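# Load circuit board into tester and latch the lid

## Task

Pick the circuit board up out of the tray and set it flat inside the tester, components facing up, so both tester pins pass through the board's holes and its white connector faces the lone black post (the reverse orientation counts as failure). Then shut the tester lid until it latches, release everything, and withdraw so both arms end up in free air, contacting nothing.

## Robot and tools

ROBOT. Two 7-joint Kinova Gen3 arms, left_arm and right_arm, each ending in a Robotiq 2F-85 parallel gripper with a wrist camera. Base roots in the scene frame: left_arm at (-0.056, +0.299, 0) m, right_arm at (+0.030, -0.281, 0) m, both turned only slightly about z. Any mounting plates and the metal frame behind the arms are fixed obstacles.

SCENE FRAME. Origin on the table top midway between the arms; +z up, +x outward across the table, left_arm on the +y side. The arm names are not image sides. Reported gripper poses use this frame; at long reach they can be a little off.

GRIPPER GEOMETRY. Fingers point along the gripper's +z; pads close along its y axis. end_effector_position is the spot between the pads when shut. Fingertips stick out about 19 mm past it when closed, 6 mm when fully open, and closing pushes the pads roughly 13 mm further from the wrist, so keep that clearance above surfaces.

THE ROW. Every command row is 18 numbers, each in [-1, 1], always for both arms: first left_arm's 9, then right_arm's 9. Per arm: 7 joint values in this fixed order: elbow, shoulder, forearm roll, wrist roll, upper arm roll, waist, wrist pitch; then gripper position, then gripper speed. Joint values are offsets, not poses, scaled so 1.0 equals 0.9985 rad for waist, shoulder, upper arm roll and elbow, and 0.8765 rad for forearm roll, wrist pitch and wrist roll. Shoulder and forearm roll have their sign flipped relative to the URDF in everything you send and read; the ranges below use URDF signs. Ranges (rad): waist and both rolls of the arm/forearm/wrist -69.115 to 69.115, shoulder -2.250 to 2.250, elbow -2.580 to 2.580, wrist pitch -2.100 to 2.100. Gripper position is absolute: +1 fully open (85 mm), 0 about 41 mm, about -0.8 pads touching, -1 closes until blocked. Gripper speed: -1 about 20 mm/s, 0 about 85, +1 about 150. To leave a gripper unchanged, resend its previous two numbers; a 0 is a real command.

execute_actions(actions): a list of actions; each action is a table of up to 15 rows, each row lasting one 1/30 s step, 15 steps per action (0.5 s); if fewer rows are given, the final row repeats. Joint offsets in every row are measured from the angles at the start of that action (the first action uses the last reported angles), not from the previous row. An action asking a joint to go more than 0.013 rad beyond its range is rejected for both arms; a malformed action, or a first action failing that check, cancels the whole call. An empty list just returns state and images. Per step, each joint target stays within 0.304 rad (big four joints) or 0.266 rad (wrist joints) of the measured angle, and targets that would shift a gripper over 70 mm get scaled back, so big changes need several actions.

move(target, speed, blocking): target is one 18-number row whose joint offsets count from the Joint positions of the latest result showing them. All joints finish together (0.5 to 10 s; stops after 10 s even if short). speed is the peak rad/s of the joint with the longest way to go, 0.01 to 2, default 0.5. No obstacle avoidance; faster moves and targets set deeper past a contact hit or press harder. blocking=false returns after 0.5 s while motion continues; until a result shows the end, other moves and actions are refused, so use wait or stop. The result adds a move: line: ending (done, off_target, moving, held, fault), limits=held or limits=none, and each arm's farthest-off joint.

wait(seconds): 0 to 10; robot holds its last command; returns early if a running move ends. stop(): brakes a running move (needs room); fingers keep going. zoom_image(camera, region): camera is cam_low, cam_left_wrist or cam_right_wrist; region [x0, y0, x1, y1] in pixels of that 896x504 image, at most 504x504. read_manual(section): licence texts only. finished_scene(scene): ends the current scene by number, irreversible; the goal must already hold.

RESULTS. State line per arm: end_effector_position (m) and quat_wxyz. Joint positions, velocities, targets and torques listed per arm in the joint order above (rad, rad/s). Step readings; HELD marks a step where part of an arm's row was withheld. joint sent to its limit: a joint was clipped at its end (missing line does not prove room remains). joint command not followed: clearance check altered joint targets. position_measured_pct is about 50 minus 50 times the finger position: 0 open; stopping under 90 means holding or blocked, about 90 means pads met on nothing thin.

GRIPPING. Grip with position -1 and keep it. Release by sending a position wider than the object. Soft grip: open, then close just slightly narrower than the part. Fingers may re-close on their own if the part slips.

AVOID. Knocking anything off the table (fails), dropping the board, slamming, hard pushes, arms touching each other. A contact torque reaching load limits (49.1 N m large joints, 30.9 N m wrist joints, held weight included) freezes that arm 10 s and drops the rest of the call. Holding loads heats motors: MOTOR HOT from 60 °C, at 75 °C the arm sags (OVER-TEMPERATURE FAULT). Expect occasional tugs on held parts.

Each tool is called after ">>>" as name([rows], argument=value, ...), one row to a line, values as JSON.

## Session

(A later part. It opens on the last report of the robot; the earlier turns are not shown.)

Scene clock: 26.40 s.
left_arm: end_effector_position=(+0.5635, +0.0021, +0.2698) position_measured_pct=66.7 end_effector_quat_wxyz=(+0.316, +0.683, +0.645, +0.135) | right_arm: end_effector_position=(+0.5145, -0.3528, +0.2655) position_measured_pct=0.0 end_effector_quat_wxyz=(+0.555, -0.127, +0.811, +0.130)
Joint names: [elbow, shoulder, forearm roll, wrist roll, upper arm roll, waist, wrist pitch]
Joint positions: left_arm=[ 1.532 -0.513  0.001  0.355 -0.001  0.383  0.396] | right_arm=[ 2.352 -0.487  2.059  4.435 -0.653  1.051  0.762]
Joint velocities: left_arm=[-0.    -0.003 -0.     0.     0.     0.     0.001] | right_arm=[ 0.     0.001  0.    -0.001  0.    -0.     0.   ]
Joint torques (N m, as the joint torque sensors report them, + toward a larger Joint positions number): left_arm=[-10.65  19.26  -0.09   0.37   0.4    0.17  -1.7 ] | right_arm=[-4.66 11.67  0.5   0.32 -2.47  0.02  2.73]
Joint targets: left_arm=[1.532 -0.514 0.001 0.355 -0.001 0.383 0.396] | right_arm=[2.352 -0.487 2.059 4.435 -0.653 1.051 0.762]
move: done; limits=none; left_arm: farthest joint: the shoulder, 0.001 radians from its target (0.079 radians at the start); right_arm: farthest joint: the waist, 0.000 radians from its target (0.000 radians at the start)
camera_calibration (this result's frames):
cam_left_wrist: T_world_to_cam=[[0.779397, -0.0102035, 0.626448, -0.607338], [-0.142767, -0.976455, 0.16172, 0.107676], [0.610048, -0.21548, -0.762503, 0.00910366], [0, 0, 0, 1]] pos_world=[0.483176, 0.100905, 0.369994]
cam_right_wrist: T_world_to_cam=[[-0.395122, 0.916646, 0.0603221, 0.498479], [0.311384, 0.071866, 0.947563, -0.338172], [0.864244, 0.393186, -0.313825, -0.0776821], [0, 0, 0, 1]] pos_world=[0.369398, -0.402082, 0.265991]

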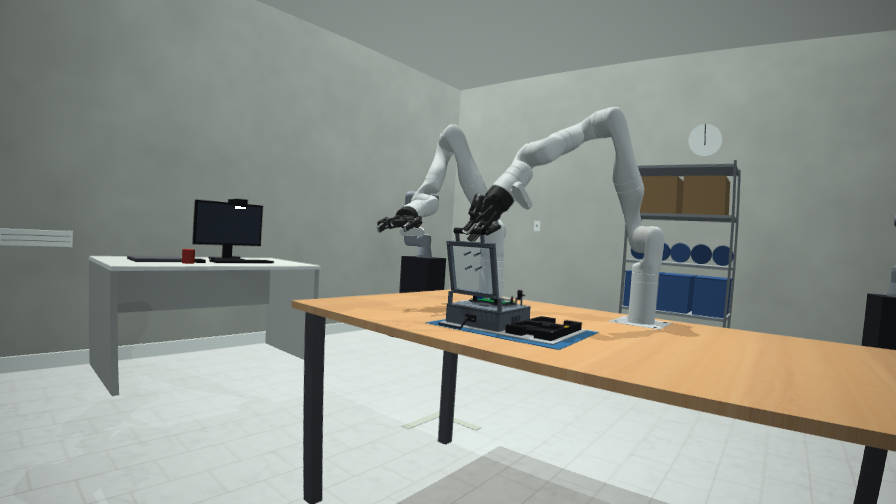

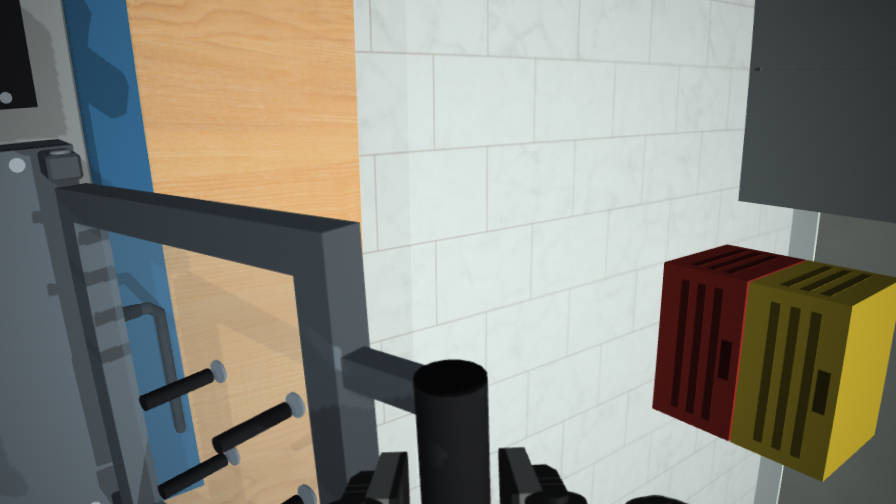

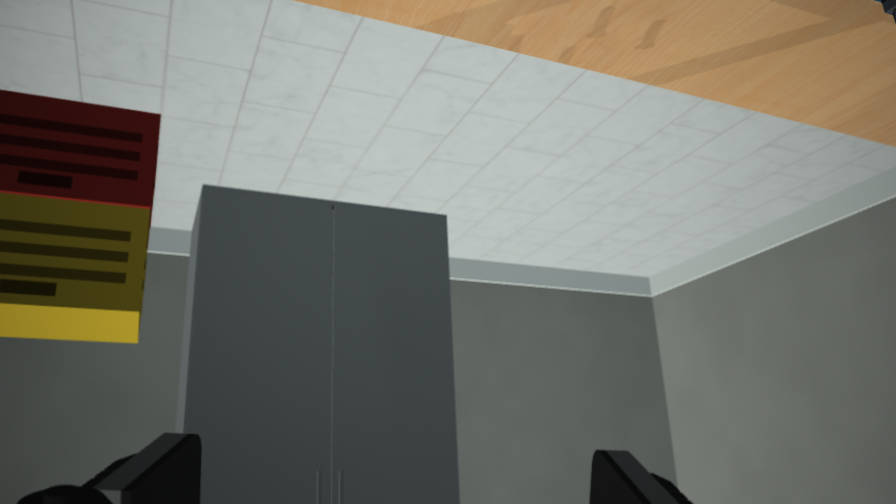

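>>> move(target=[0.2015,0.140,0,0.048,0,0.0487,-0.0695,-0.33,0.5,0,0,0,0,0,0,0,1,0], speed=0.2)

>>> move(target=[0.239,0.096,0,0.0637,0,0.0653,-0.163,-0.33,0.5,0,0,0,0,0,0,0,1,0], speed=0.2)

>>> zoom_image(camera="cam_low", region=[400,150,600,340])

Scene clock: 28.00 s.
left_arm: end_effector_position=(+0.4934, -0.0005, +0.2797) position_measured_pct=66.7 end_effector_quat_wxyz=(+0.323, +0.684, +0.642, +0.121) | right_arm: end_effector_position=(+0.5145, -0.3528, +0.2655) position_measured_pct=0.0 end_effector_quat_wxyz=(+0.555, -0.127, +0.811, +0.130)
Joint names: [elbow, shoulder, forearm roll, wrist roll, upper arm roll, waist, wrist pitch]
Joint positions: left_arm=[ 1.731 -0.373  0.001  0.397 -0.001  0.431  0.333] | right_arm=[ 2.352 -0.487  2.059  4.435 -0.653  1.051  0.762]
Joint velocities: left_arm=[ 0.002  0.002 -0.     0.    -0.001  0.     0.   ] | right_arm=[-0.001 -0.    -0.     0.001 -0.     0.001  0.   ]
Joint torques (N m, as the joint torque sensors report them, + toward a larger Joint positions number): left_arm=[-8.87 16.16 -0.06 -0.05  0.43  0.03 -0.84] | right_arm=[-4.62 11.67  0.52  0.33 -2.72  0.12  2.81]
Joint targets: left_arm=[1.733 -0.374 0.001 0.397 -0.001 0.431 0.335] | right_arm=[2.352 -0.487 2.059 4.435 -0.653 1.051 0.762]
move: done; limits=none; left_arm: farthest joint: the elbow, 0.002 radians from its target (0.201 radians at the start); right_arm: farthest joint: the waist, 0.000 radians from its target (0.000 radians at the start)
camera_calibration (this result's frames):
cam_left_wrist: T_world_to_cam=[[0.784343, -0.00662487, 0.620292, -0.559578], [-0.15733, -0.969372, 0.188587, 0.0932817], [0.600044, -0.245507, -0.761363, 0.0634642], [0, 0, 0, 1]] pos_world=[0.415496, 0.102298, 0.377829]
cam_right_wrist: T_world_to_cam=[[-0.395121, 0.916646, 0.0603216, 0.49848], [0.311383, 0.0718656, 0.947563, -0.338172], [0.864245, 0.393186, -0.313823, -0.0776836], [0, 0, 0, 1]] pos_world=[0.369399, -0.402083, 0.265991]

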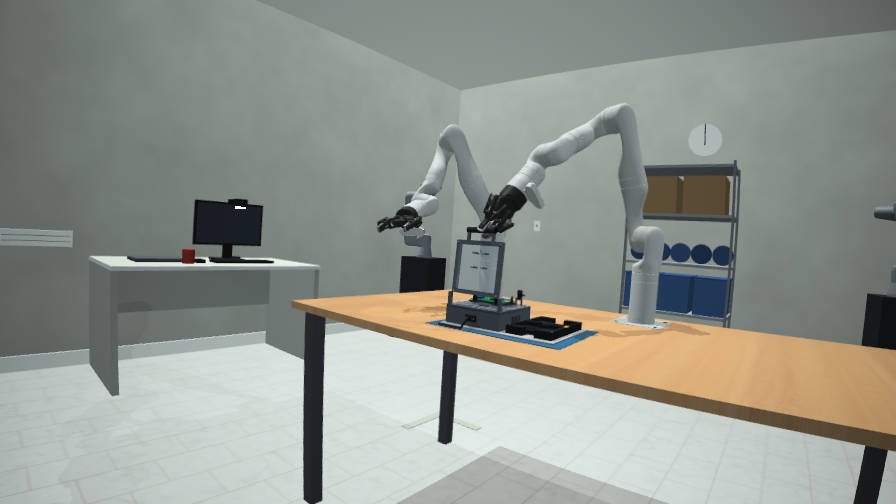

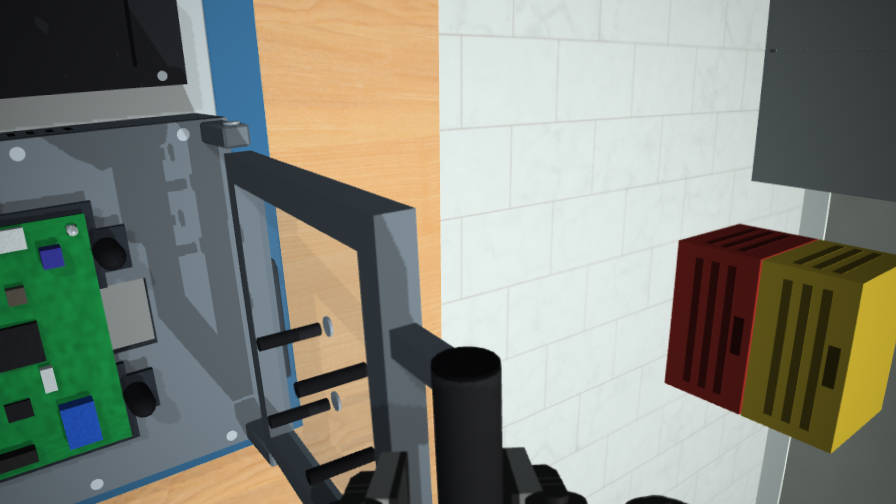

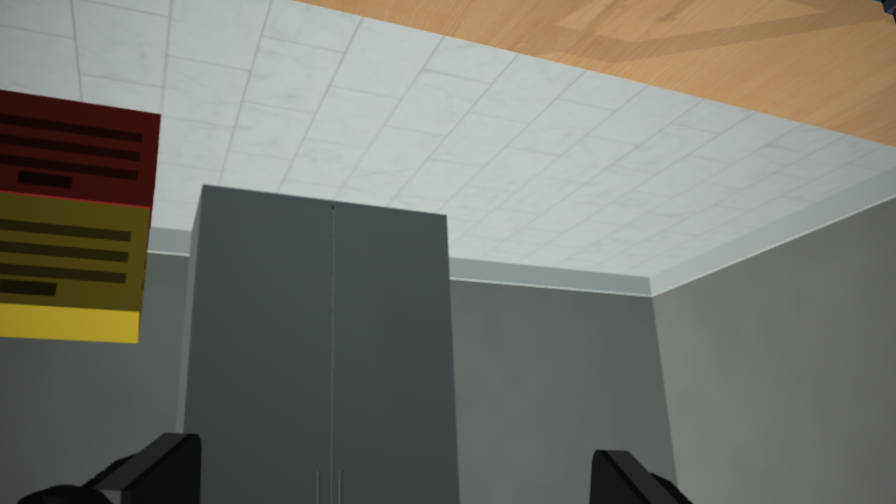

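Scene clock: 29.53 s.
left_arm: end_effector_position=(+0.4183, -0.0038, +0.2563) position_measured_pct=66.7 end_effector_quat_wxyz=(+0.331, +0.687, +0.639, +0.101) | right_arm: end_effector_position=(+0.5145, -0.3528, +0.2655) position_measured_pct=0.0 end_effector_quat_wxyz=(+0.555, -0.127, +0.811, +0.130)
Joint names: [elbow, shoulder, forearm roll, wrist roll, upper arm roll, waist, wrist pitch]
Joint positions: left_arm=[ 1.969 -0.277  0.001  0.453 -0.001  0.496  0.189] | right_arm=[ 2.352 -0.487  2.059  4.435 -0.653  1.051  0.762]
Joint velocities: left_arm=[ 0.001  0.001  0.     0.    -0.001  0.001  0.001] | right_arm=[-0.001 -0.    -0.     0.001  0.     0.002 -0.   ]
Joint torques (N m, as the joint torque sensors report them, + toward a larger Joint positions number): left_arm=[-9.21 14.04 -0.11  0.16  0.67  0.37 -1.32] | right_arm=[-4.58 11.58  0.5   0.32 -2.62 -0.06  2.78]
Joint targets: left_arm=[1.970 -0.277 0.001 0.453 -0.001 0.496 0.190] | right_arm=[2.352 -0.487 2.059 4.435 -0.653 1.051 0.762]
move: done; limits=none; left_arm: farthest joint: the elbow, 0.001 radians from its target (0.239 radians at the start); right_arm: farthest joint: the waist, 0.000 radians from its target (0.000 radians at the start)
camera_calibration (this result's frames):
cam_left_wrist: T_world_to_cam=[[0.793628, -0.00389068, 0.608391, -0.487069], [-0.175555, -0.958909, 0.222875, 0.081512], [0.582524, -0.283686, -0.761701, 0.097211], [0, 0, 0, 1]] pos_world=[0.344234, 0.103845, 0.352207]
cam_right_wrist: T_world_to_cam=[[-0.395121, 0.916647, 0.0603211, 0.498481], [0.311381, 0.0718652, 0.947564, -0.338172], [0.864246, 0.393185, -0.313822, -0.077685], [0, 0, 0, 1]] pos_world=[0.369399, -0.402083, 0.265992]

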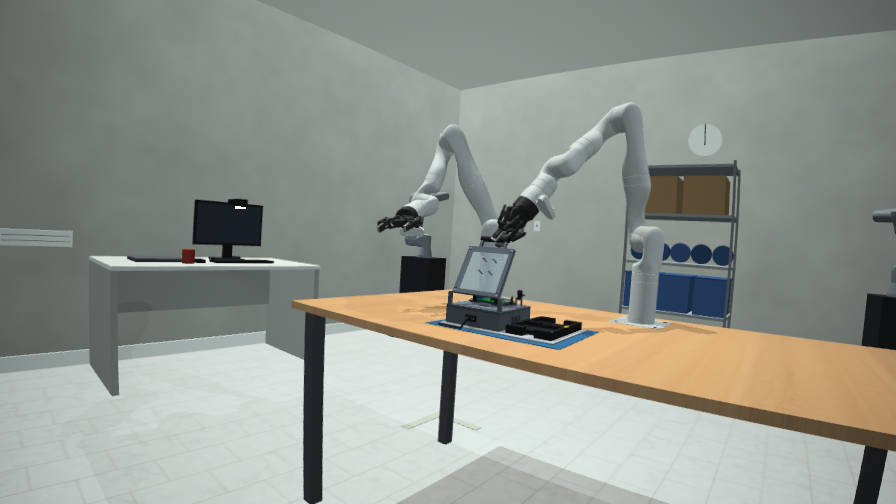

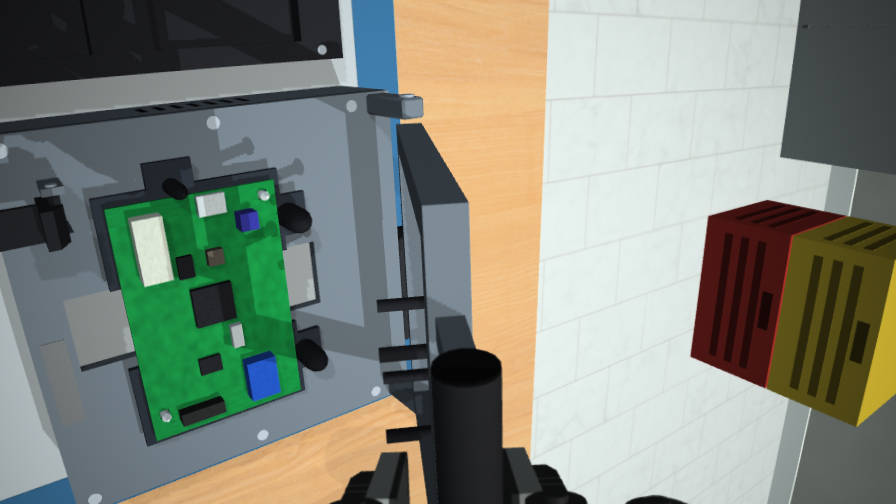

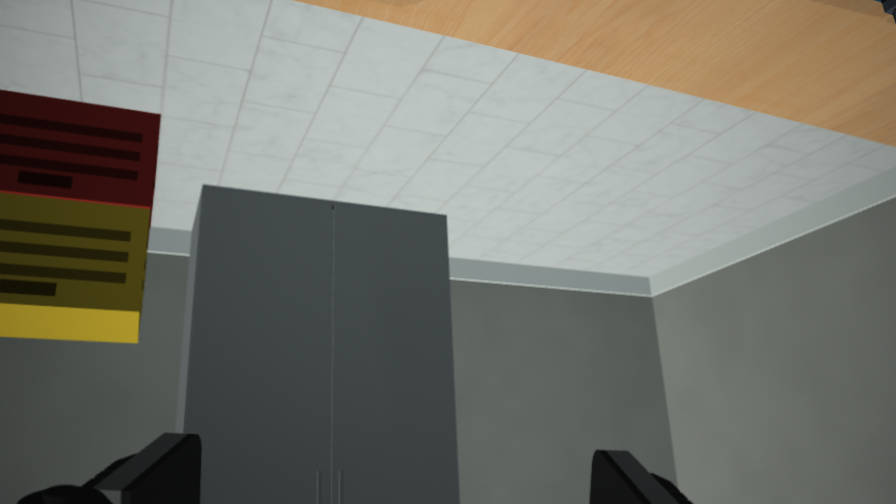

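Region (400, 150, 600, 340) of cam_low's 896x504 image, scaled by 2.520, with more detail than that image has; it fills the top 479 rows of this view, and the rest is white.

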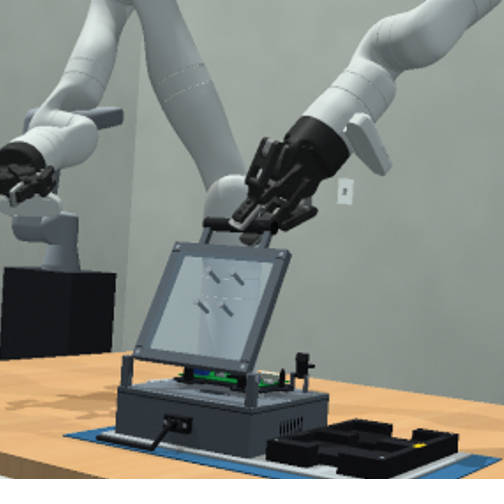

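>>> move(target=[0.2232,-0.0236,0,0.0565,0,0.057,-0.2737,-0.33,0.5,0,0,0,0,0,0,0,1,0], speed=0.2)

>>> move(target=[0.1293,-0.1189,0,0.032,0,0.0312,-0.2827,-0.33,0.5,0,0,0,0,0,0,0,1,0], speed=0.2)

>>> zoom_image(camera="cam_low", region=[420,200,600,340])

Scene clock: 31.27 s.
left_arm: end_effector_position=(+0.3613, -0.0043, +0.1987) position_measured_pct=66.7 end_effector_quat_wxyz=(+0.333, +0.690, +0.637, +0.083) | right_arm: end_effector_position=(+0.5145, -0.3528, +0.2655) position_measured_pct=0.0 end_effector_quat_wxyz=(+0.555, -0.127, +0.811, +0.130)
Joint names: [elbow, shoulder, forearm roll, wrist roll, upper arm roll, waist, wrist pitch]
Joint positions: left_arm=[ 2.191 -0.3    0.001  0.502 -0.001  0.552 -0.051] | right_arm=[ 2.352 -0.487  2.059  4.435 -0.653  1.051  0.762]
Joint velocities: left_arm=[ 0.     0.     0.    -0.    -0.     0.    -0.001] | right_arm=[-0.001 -0.    -0.    -0.001 -0.001 -0.     0.   ]
Joint torques (N m, as the joint torque sensors report them, + toward a larger Joint positions number): left_arm=[-7.35 12.63 -0.3   0.08  0.25  0.37 -1.79] | right_arm=[-4.58 11.41  0.37  0.33 -2.54 -0.08  2.77]
Joint targets: left_arm=[2.191 -0.301 0.001 0.502 -0.001 0.553 -0.050] | right_arm=[2.352 -0.487 2.059 4.435 -0.653 1.051 0.762]
move: done; limits=none; left_arm: farthest joint: the waist, 0.001 radians from its target (0.057 radians at the start); right_arm: farthest joint: the waist, 0.000 radians from its target (0.000 radians at the start)
camera_calibration (this result's frames):
cam_left_wrist: T_world_to_cam=[[0.806313, -0.00392671, 0.591476, -0.407966], [-0.188162, -0.949734, 0.250201, 0.0830728], [0.560762, -0.313034, -0.766522, 0.0950905], [0, 0, 0, 1]] pos_world=[0.291256, 0.107062, 0.293406]
cam_right_wrist: T_world_to_cam=[[-0.39512, 0.916647, 0.0603205, 0.498482], [0.311379, 0.0718647, 0.947564, -0.338172], [0.864247, 0.393184, -0.31382, -0.0776865], [0, 0, 0, 1]] pos_world=[0.3694, -0.402084, 0.265992]

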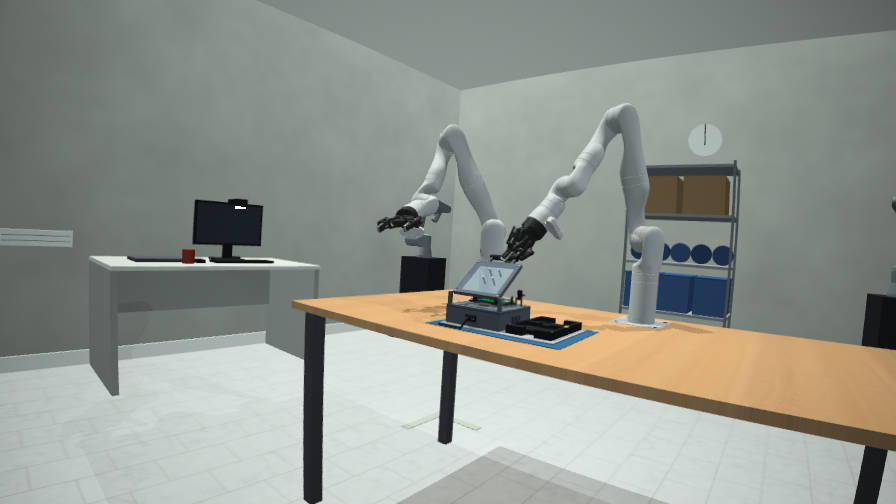

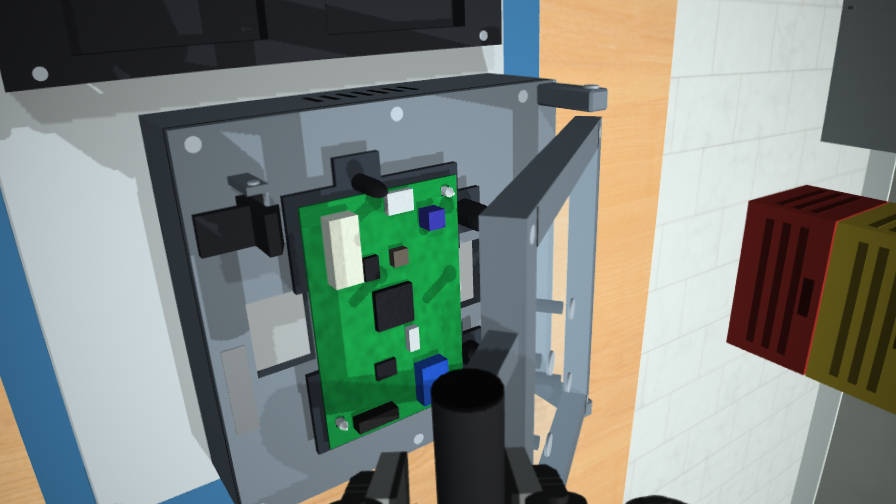

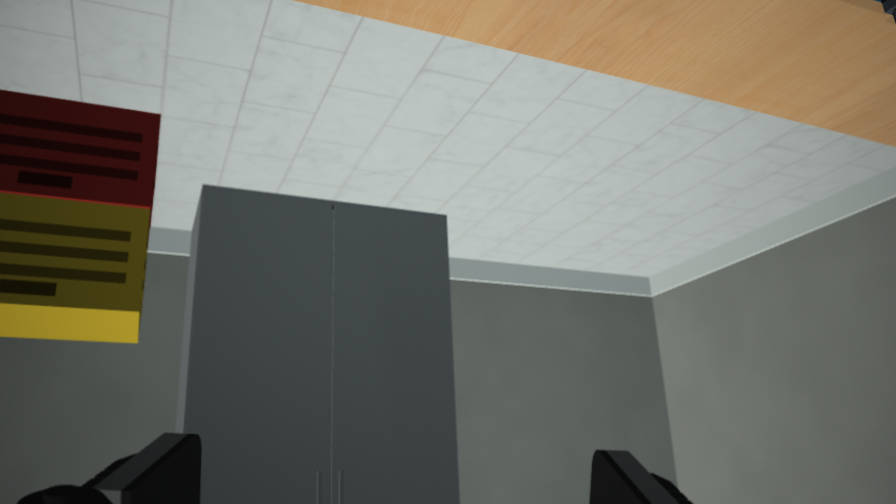

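Scene clock: 32.87 s.
left_arm: end_effector_position=(+0.3354, -0.0054, +0.1425) position_measured_pct=66.7 end_effector_quat_wxyz=(+0.336, +0.690, +0.636, +0.074) | right_arm: end_effector_position=(+0.5145, -0.3528, +0.2655) position_measured_pct=0.0 end_effector_quat_wxyz=(+0.555, -0.127, +0.811, +0.130)
Joint names: [elbow, shoulder, forearm roll, wrist roll, upper arm roll, waist, wrist pitch]
Joint positions: left_arm=[ 2.319 -0.419  0.001  0.531 -0.002  0.583 -0.299] | right_arm=[ 2.352 -0.487  2.059  4.435 -0.653  1.051  0.762]
Joint velocities: left_arm=[-0.    -0.002  0.     0.    -0.     0.001 -0.001] | right_arm=[ 0.001  0.     0.     0.    -0.     0.002  0.   ]
Joint torques (N m, as the joint torque sensors report them, + toward a larger Joint positions number): left_arm=[-5.58 13.02  0.08  0.39  0.86  0.39 -1.55] | right_arm=[-4.72 11.51  0.51  0.3  -2.59  0.02  2.84]
Joint targets: left_arm=[2.320 -0.419 0.001 0.531 -0.001 0.584 -0.299] | right_arm=[2.352 -0.487 2.059 4.435 -0.653 1.051 0.762]
move: done; limits=none; left_arm: farthest joint: the upper arm roll, 0.001 radians from its target (0.000 radians at the start); right_arm: farthest joint: the waist, 0.000 radians from its target (0.000 radians at the start)
camera_calibration (this result's frames):
cam_left_wrist: T_world_to_cam=[[0.81161, -0.00209783, 0.584196, -0.354603], [-0.194443, -0.943948, 0.266746, 0.0909959], [0.550892, -0.330087, -0.766525, 0.0694113], [0, 0, 0, 1]] pos_world=[0.267255, 0.108063, 0.236091]
cam_right_wrist: T_world_to_cam=[[-0.395119, 0.916647, 0.0603199, 0.498482], [0.311378, 0.0718643, 0.947565, -0.338172], [0.864248, 0.393183, -0.313819, -0.0776879], [0, 0, 0, 1]] pos_world=[0.369401, -0.402084, 0.265992]

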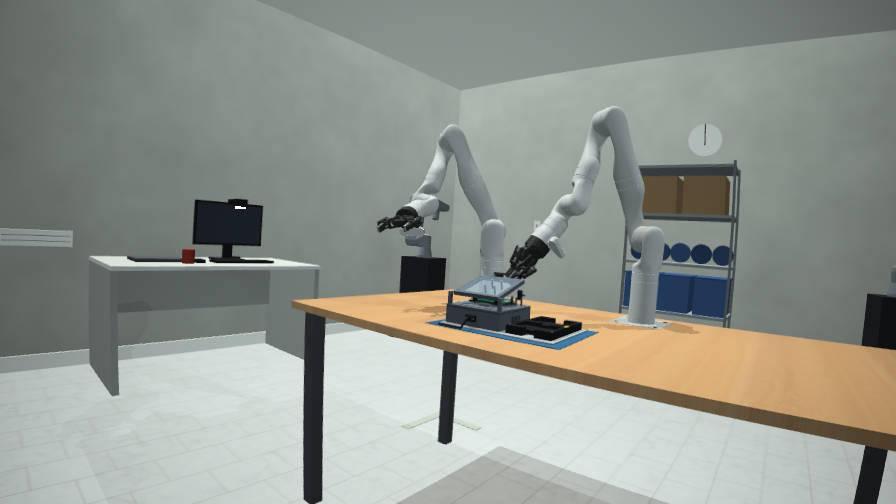

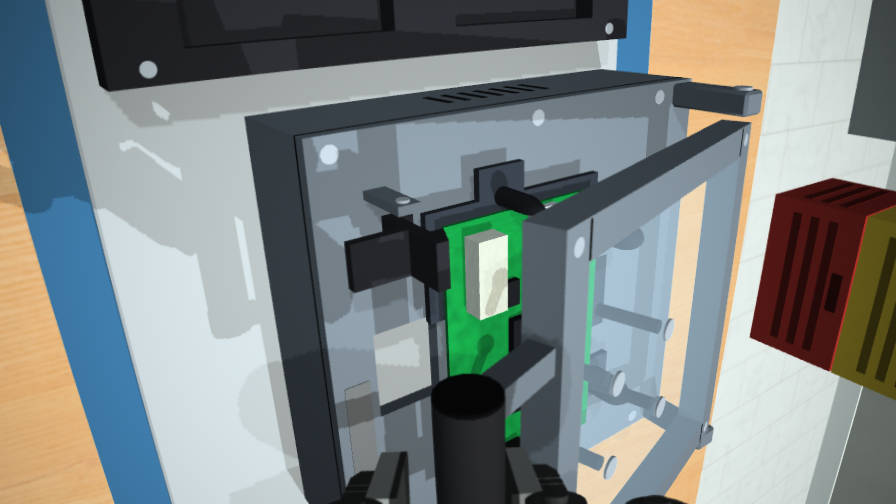

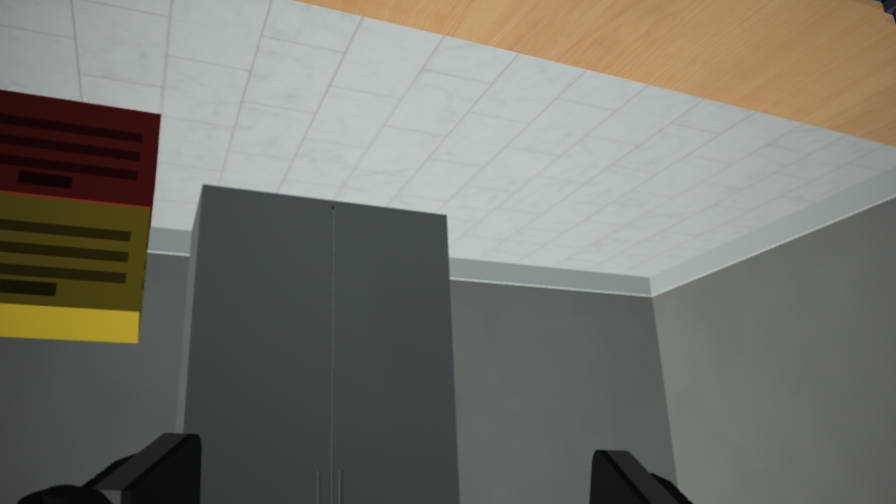

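Region (420, 200, 600, 340) of cam_low's 896x504 image, scaled by 2.800, with more detail than that image has.

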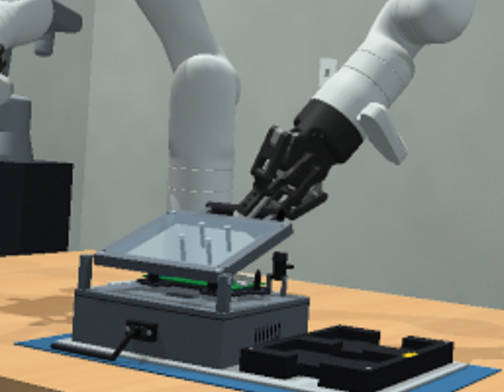

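>>> move(target=[0.0546,-0.126,0,0.009,0,0.0107,-0.2028,-0.33,0.5,0,0,0,0,0,0,0,1,0], speed=0.12)

>>> zoom_image(camera="cam_low", region=[420,200,600,340])

Scene clock: 34.77 s.
left_arm: end_effector_position=(+0.3288, -0.0058, +0.1024) position_measured_pct=66.7 end_effector_quat_wxyz=(+0.339, +0.690, +0.636, +0.072) | right_arm: end_effector_position=(+0.5145, -0.3528, +0.2655) position_measured_pct=0.0 end_effector_quat_wxyz=(+0.555, -0.127, +0.811, +0.130)
Joint names: [elbow, shoulder, forearm roll, wrist roll, upper arm roll, waist, wrist pitch]
Joint positions: left_arm=[ 2.371 -0.543  0.     0.538 -0.003  0.593 -0.479] | right_arm=[ 2.352 -0.487  2.059  4.435 -0.653  1.051  0.762]
Joint velocities: left_arm=[-0.001 -0.003 -0.     0.    -0.     0.    -0.   ] | right_arm=[ 0.    -0.     0.     0.    -0.    -0.001 -0.   ]
Joint torques (N m, as the joint torque sensors report them, + toward a larger Joint positions number): left_arm=[-1.67 12.84 -0.09  0.21  1.29  0.61 -0.72] | right_arm=[-4.58 11.32  0.51  0.35 -2.63 -0.18  2.75]
Joint targets: left_arm=[2.374 -0.545 0.001 0.538 -0.002 0.594 -0.477] | right_arm=[2.352 -0.487 2.059 4.435 -0.653 1.051 0.762]
move: done; limits=none; left_arm: farthest joint: the elbow, 0.003 radians from its target (0.054 radians at the start); right_arm: farthest joint: the waist, 0.000 radians from its target (0.000 radians at the start)
camera_calibration (this result's frames):
cam_left_wrist: T_world_to_cam=[[0.810781, -0.000313677, 0.58535, -0.325593], [-0.197275, -0.941644, 0.272744, 0.100278], [0.551106, -0.336611, -0.763528, 0.041704], [0, 0, 0, 1]] pos_world=[0.260783, 0.108362, 0.195077]
cam_right_wrist: T_world_to_cam=[[-0.395118, 0.916648, 0.0603195, 0.498483], [0.311376, 0.0718638, 0.947566, -0.338173], [0.864249, 0.393183, -0.313817, -0.0776894], [0, 0, 0, 1]] pos_world=[0.369402, -0.402085, 0.265992]

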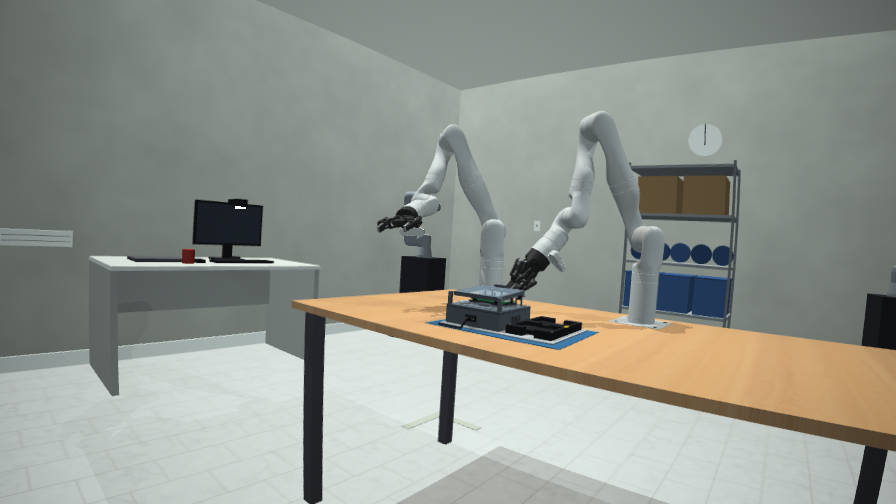

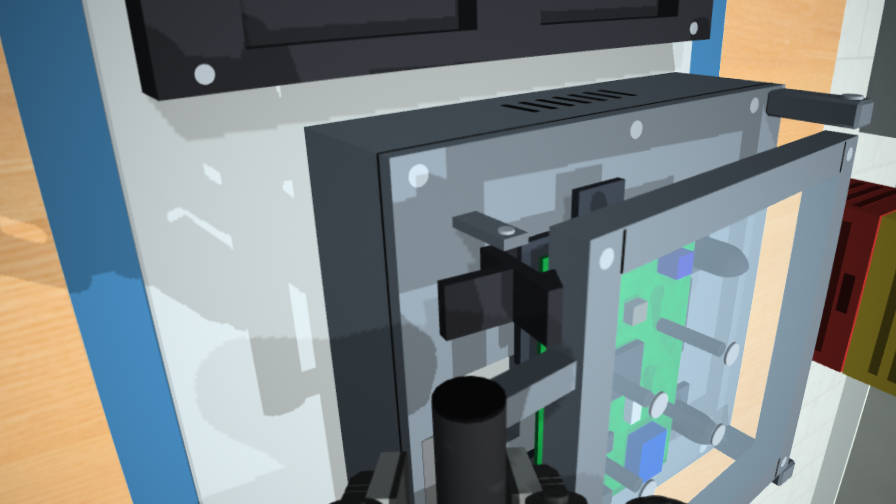

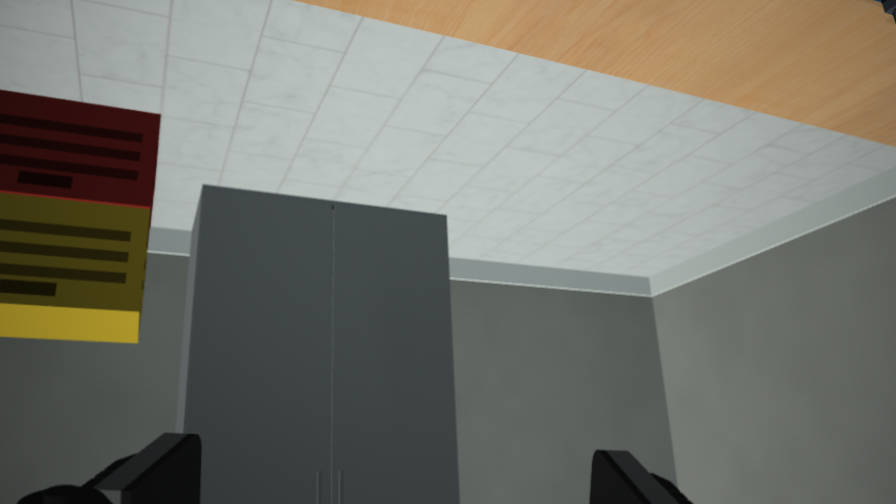

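Region (420, 200, 600, 340) of cam_low's 896x504 image, scaled by 2.800, with more detail than that image has.

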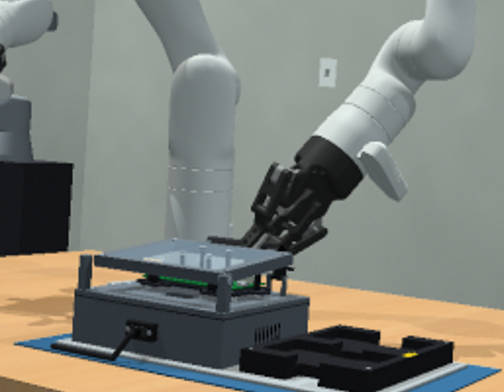

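>>> move(target=[0.0193,-0.0472,0,0.005,0.002,0.006,-0.068,-0.33,0.5,0,0,0,0,0,0,0,1,0], speed=0.05)

>>> zoom_image(camera="cam_low", region=[420,200,600,340])

Scene clock: 36.30 s.
left_arm: end_effector_position=(+0.3293, -0.0068, +0.0930) position_measured_pct=66.7 end_effector_quat_wxyz=(+0.345, +0.687, +0.635, +0.072) | right_arm: end_effector_position=(+0.5145, -0.3528, +0.2655) position_measured_pct=0.0 end_effector_quat_wxyz=(+0.555, -0.127, +0.811, +0.130)
Joint names: [elbow, shoulder, forearm roll, wrist roll, upper arm roll, waist, wrist pitch]
Joint positions: left_arm=[ 2.384 -0.582 -0.001  0.543 -0.004  0.596 -0.545] | right_arm=[ 2.352 -0.487  2.059  4.435 -0.653  1.051  0.762]
Joint velocities: left_arm=[ 0.    -0.001  0.    -0.     0.     0.    -0.001] | right_arm=[ 0.    -0.     0.     0.001  0.001 -0.001 -0.   ]
Joint torques (N m, as the joint torque sensors report them, + toward a larger Joint positions number): left_arm=[0.78 8.37 0.7  0.2  3.39 2.59 1.06] | right_arm=[-4.43 11.43  0.42  0.36 -2.75  0.15  2.74]
Joint targets: left_arm=[2.390 -0.590 0.000 0.543 -0.001 0.599 -0.539] | right_arm=[2.352 -0.487 2.059 4.435 -0.653 1.051 0.762]
move: done; limits=none; left_arm: farthest joint: the shoulder, 0.008 radians from its target (0.047 radians at the start); right_arm: farthest joint: the waist, 0.000 radians from its target (0.000 radians at the start)
camera_calibration (this result's frames):
cam_left_wrist: T_world_to_cam=[[0.805136, 0.00779247, 0.593039, -0.319301], [-0.197108, -0.939562, 0.279949, 0.101362], [0.559378, -0.34229, -0.754939, 0.0304062], [0, 0, 0, 1]] pos_world=[0.260051, 0.108132, 0.183936]
cam_right_wrist: T_world_to_cam=[[-0.395118, 0.916648, 0.0603189, 0.498484], [0.311375, 0.0718635, 0.947566, -0.338173], [0.86425, 0.393182, -0.313815, -0.0776907], [0, 0, 0, 1]] pos_world=[0.369402, -0.402085, 0.265993]

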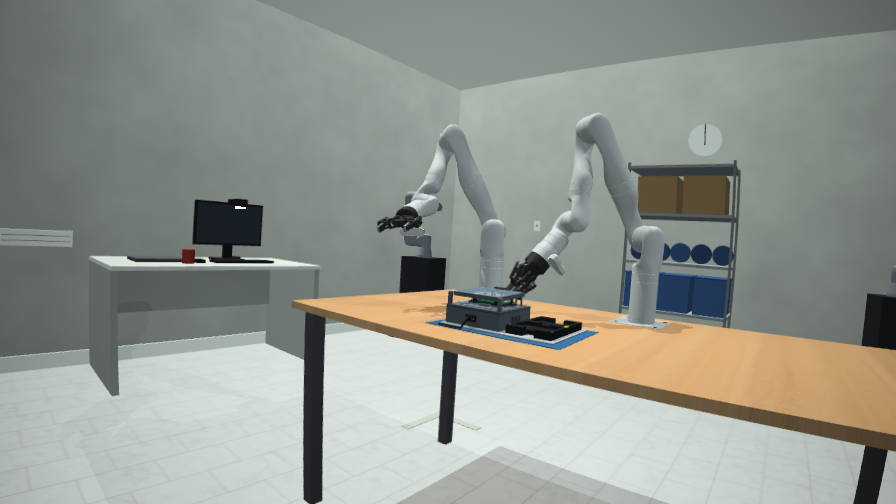

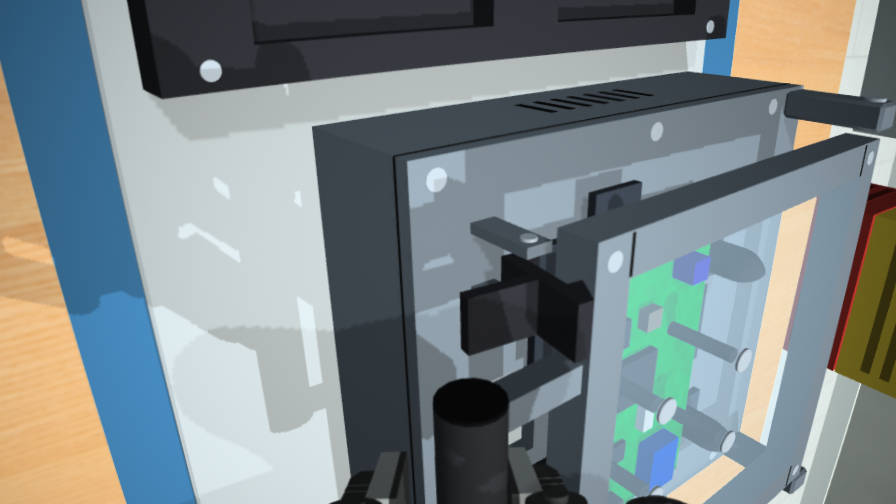

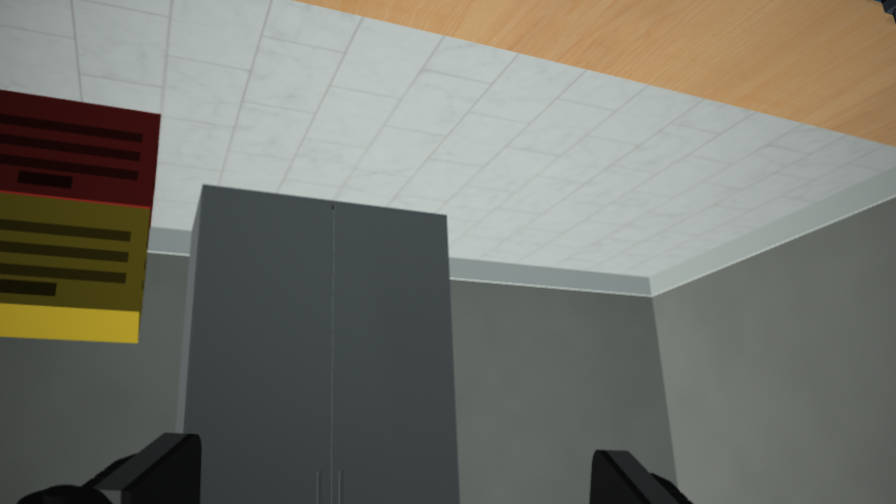

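Region (420, 200, 600, 340) of cam_low's 896x504 image, scaled by 2.800, with more detail than that image has.

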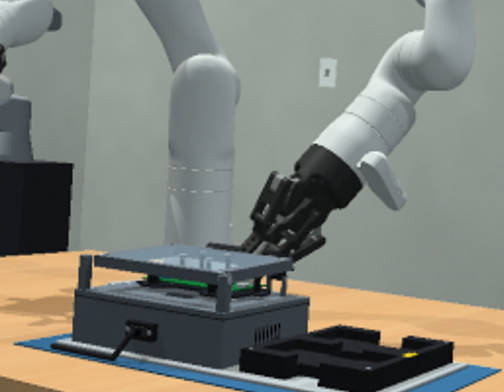

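>>> move(target=[0.019,-0.04,0.002,0,0.007,0.008,-0.009,-0.33,0.5,0,0,0,0,0,0,0,1,0], speed=0.03)

Scene clock: 37.97 s.
left_arm: end_effector_position=(+0.3295, -0.0069, +0.0855) position_measured_pct=66.7 end_effector_quat_wxyz=(+0.344, +0.687, +0.636, +0.072) | right_arm: end_effector_position=(+0.5145, -0.3528, +0.2655) position_measured_pct=0.0 end_effector_quat_wxyz=(+0.555, -0.127, +0.811, +0.130)
Joint names: [elbow, shoulder, forearm roll, wrist roll, upper arm roll, waist, wrist pitch]
Joint positions: left_arm=[ 2.384 -0.606 -0.003  0.542 -0.004  0.596 -0.568] | right_arm=[ 2.352 -0.487  2.059  4.435 -0.653  1.051  0.762]
Joint velocities: left_arm=[-0. -0. -0. -0. -0. -0. -0.] | right_arm=[ 0.    -0.001 -0.     0.     0.     0.    -0.   ]
Joint torques (N m, as the joint torque sensors report them, + toward a larger Joint positions number): left_arm=[9.73 3.47 1.6  0.28 5.92 5.44 4.73] | right_arm=[-4.4  11.48  0.42  0.24 -2.58  0.01  2.81]
Joint targets: left_arm=[2.403 -0.622 0.000 0.543 0.003 0.604 -0.553] | right_arm=[2.352 -0.487 2.059 4.435 -0.653 1.051 0.762]
move: off_target (left_arm); limits=none; left_arm: farthest joint: the elbow, 0.019 radians from its target (0.019 radians at the start); right_arm: farthest joint: the waist, 0.000 radians from its target (0.000 radians at the start)
camera_calibration (this result's frames):
cam_left_wrist: T_world_to_cam=[[0.806074, 0.00770983, 0.591764, -0.315221], [-0.195896, -0.940072, 0.279088, 0.103029], [0.558453, -0.34089, -0.756257, 0.024976], [0, 0, 0, 1]] pos_world=[0.260326, 0.107799, 0.17667]
cam_right_wrist: T_world_to_cam=[[-0.395117, 0.916648, 0.0603186, 0.498484], [0.311373, 0.0718629, 0.947567, -0.338173], [0.864251, 0.393181, -0.313814, -0.0776921], [0, 0, 0, 1]] pos_world=[0.369403, -0.402086, 0.265993]

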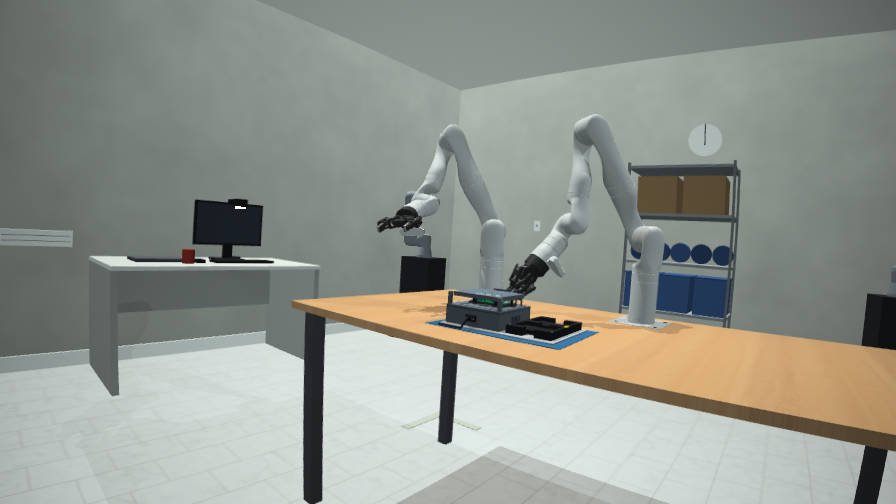

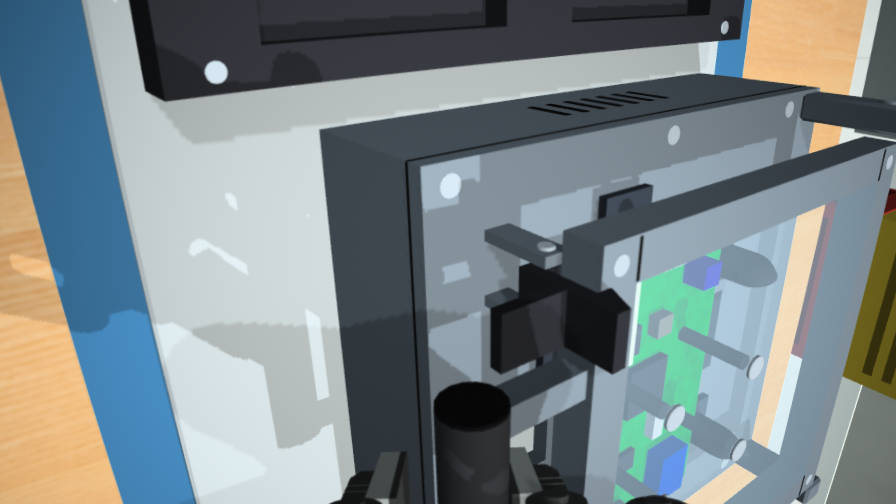

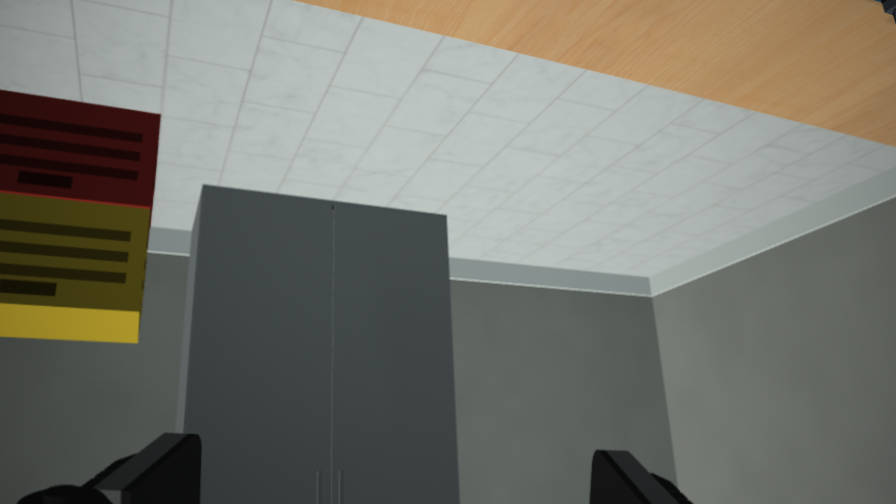

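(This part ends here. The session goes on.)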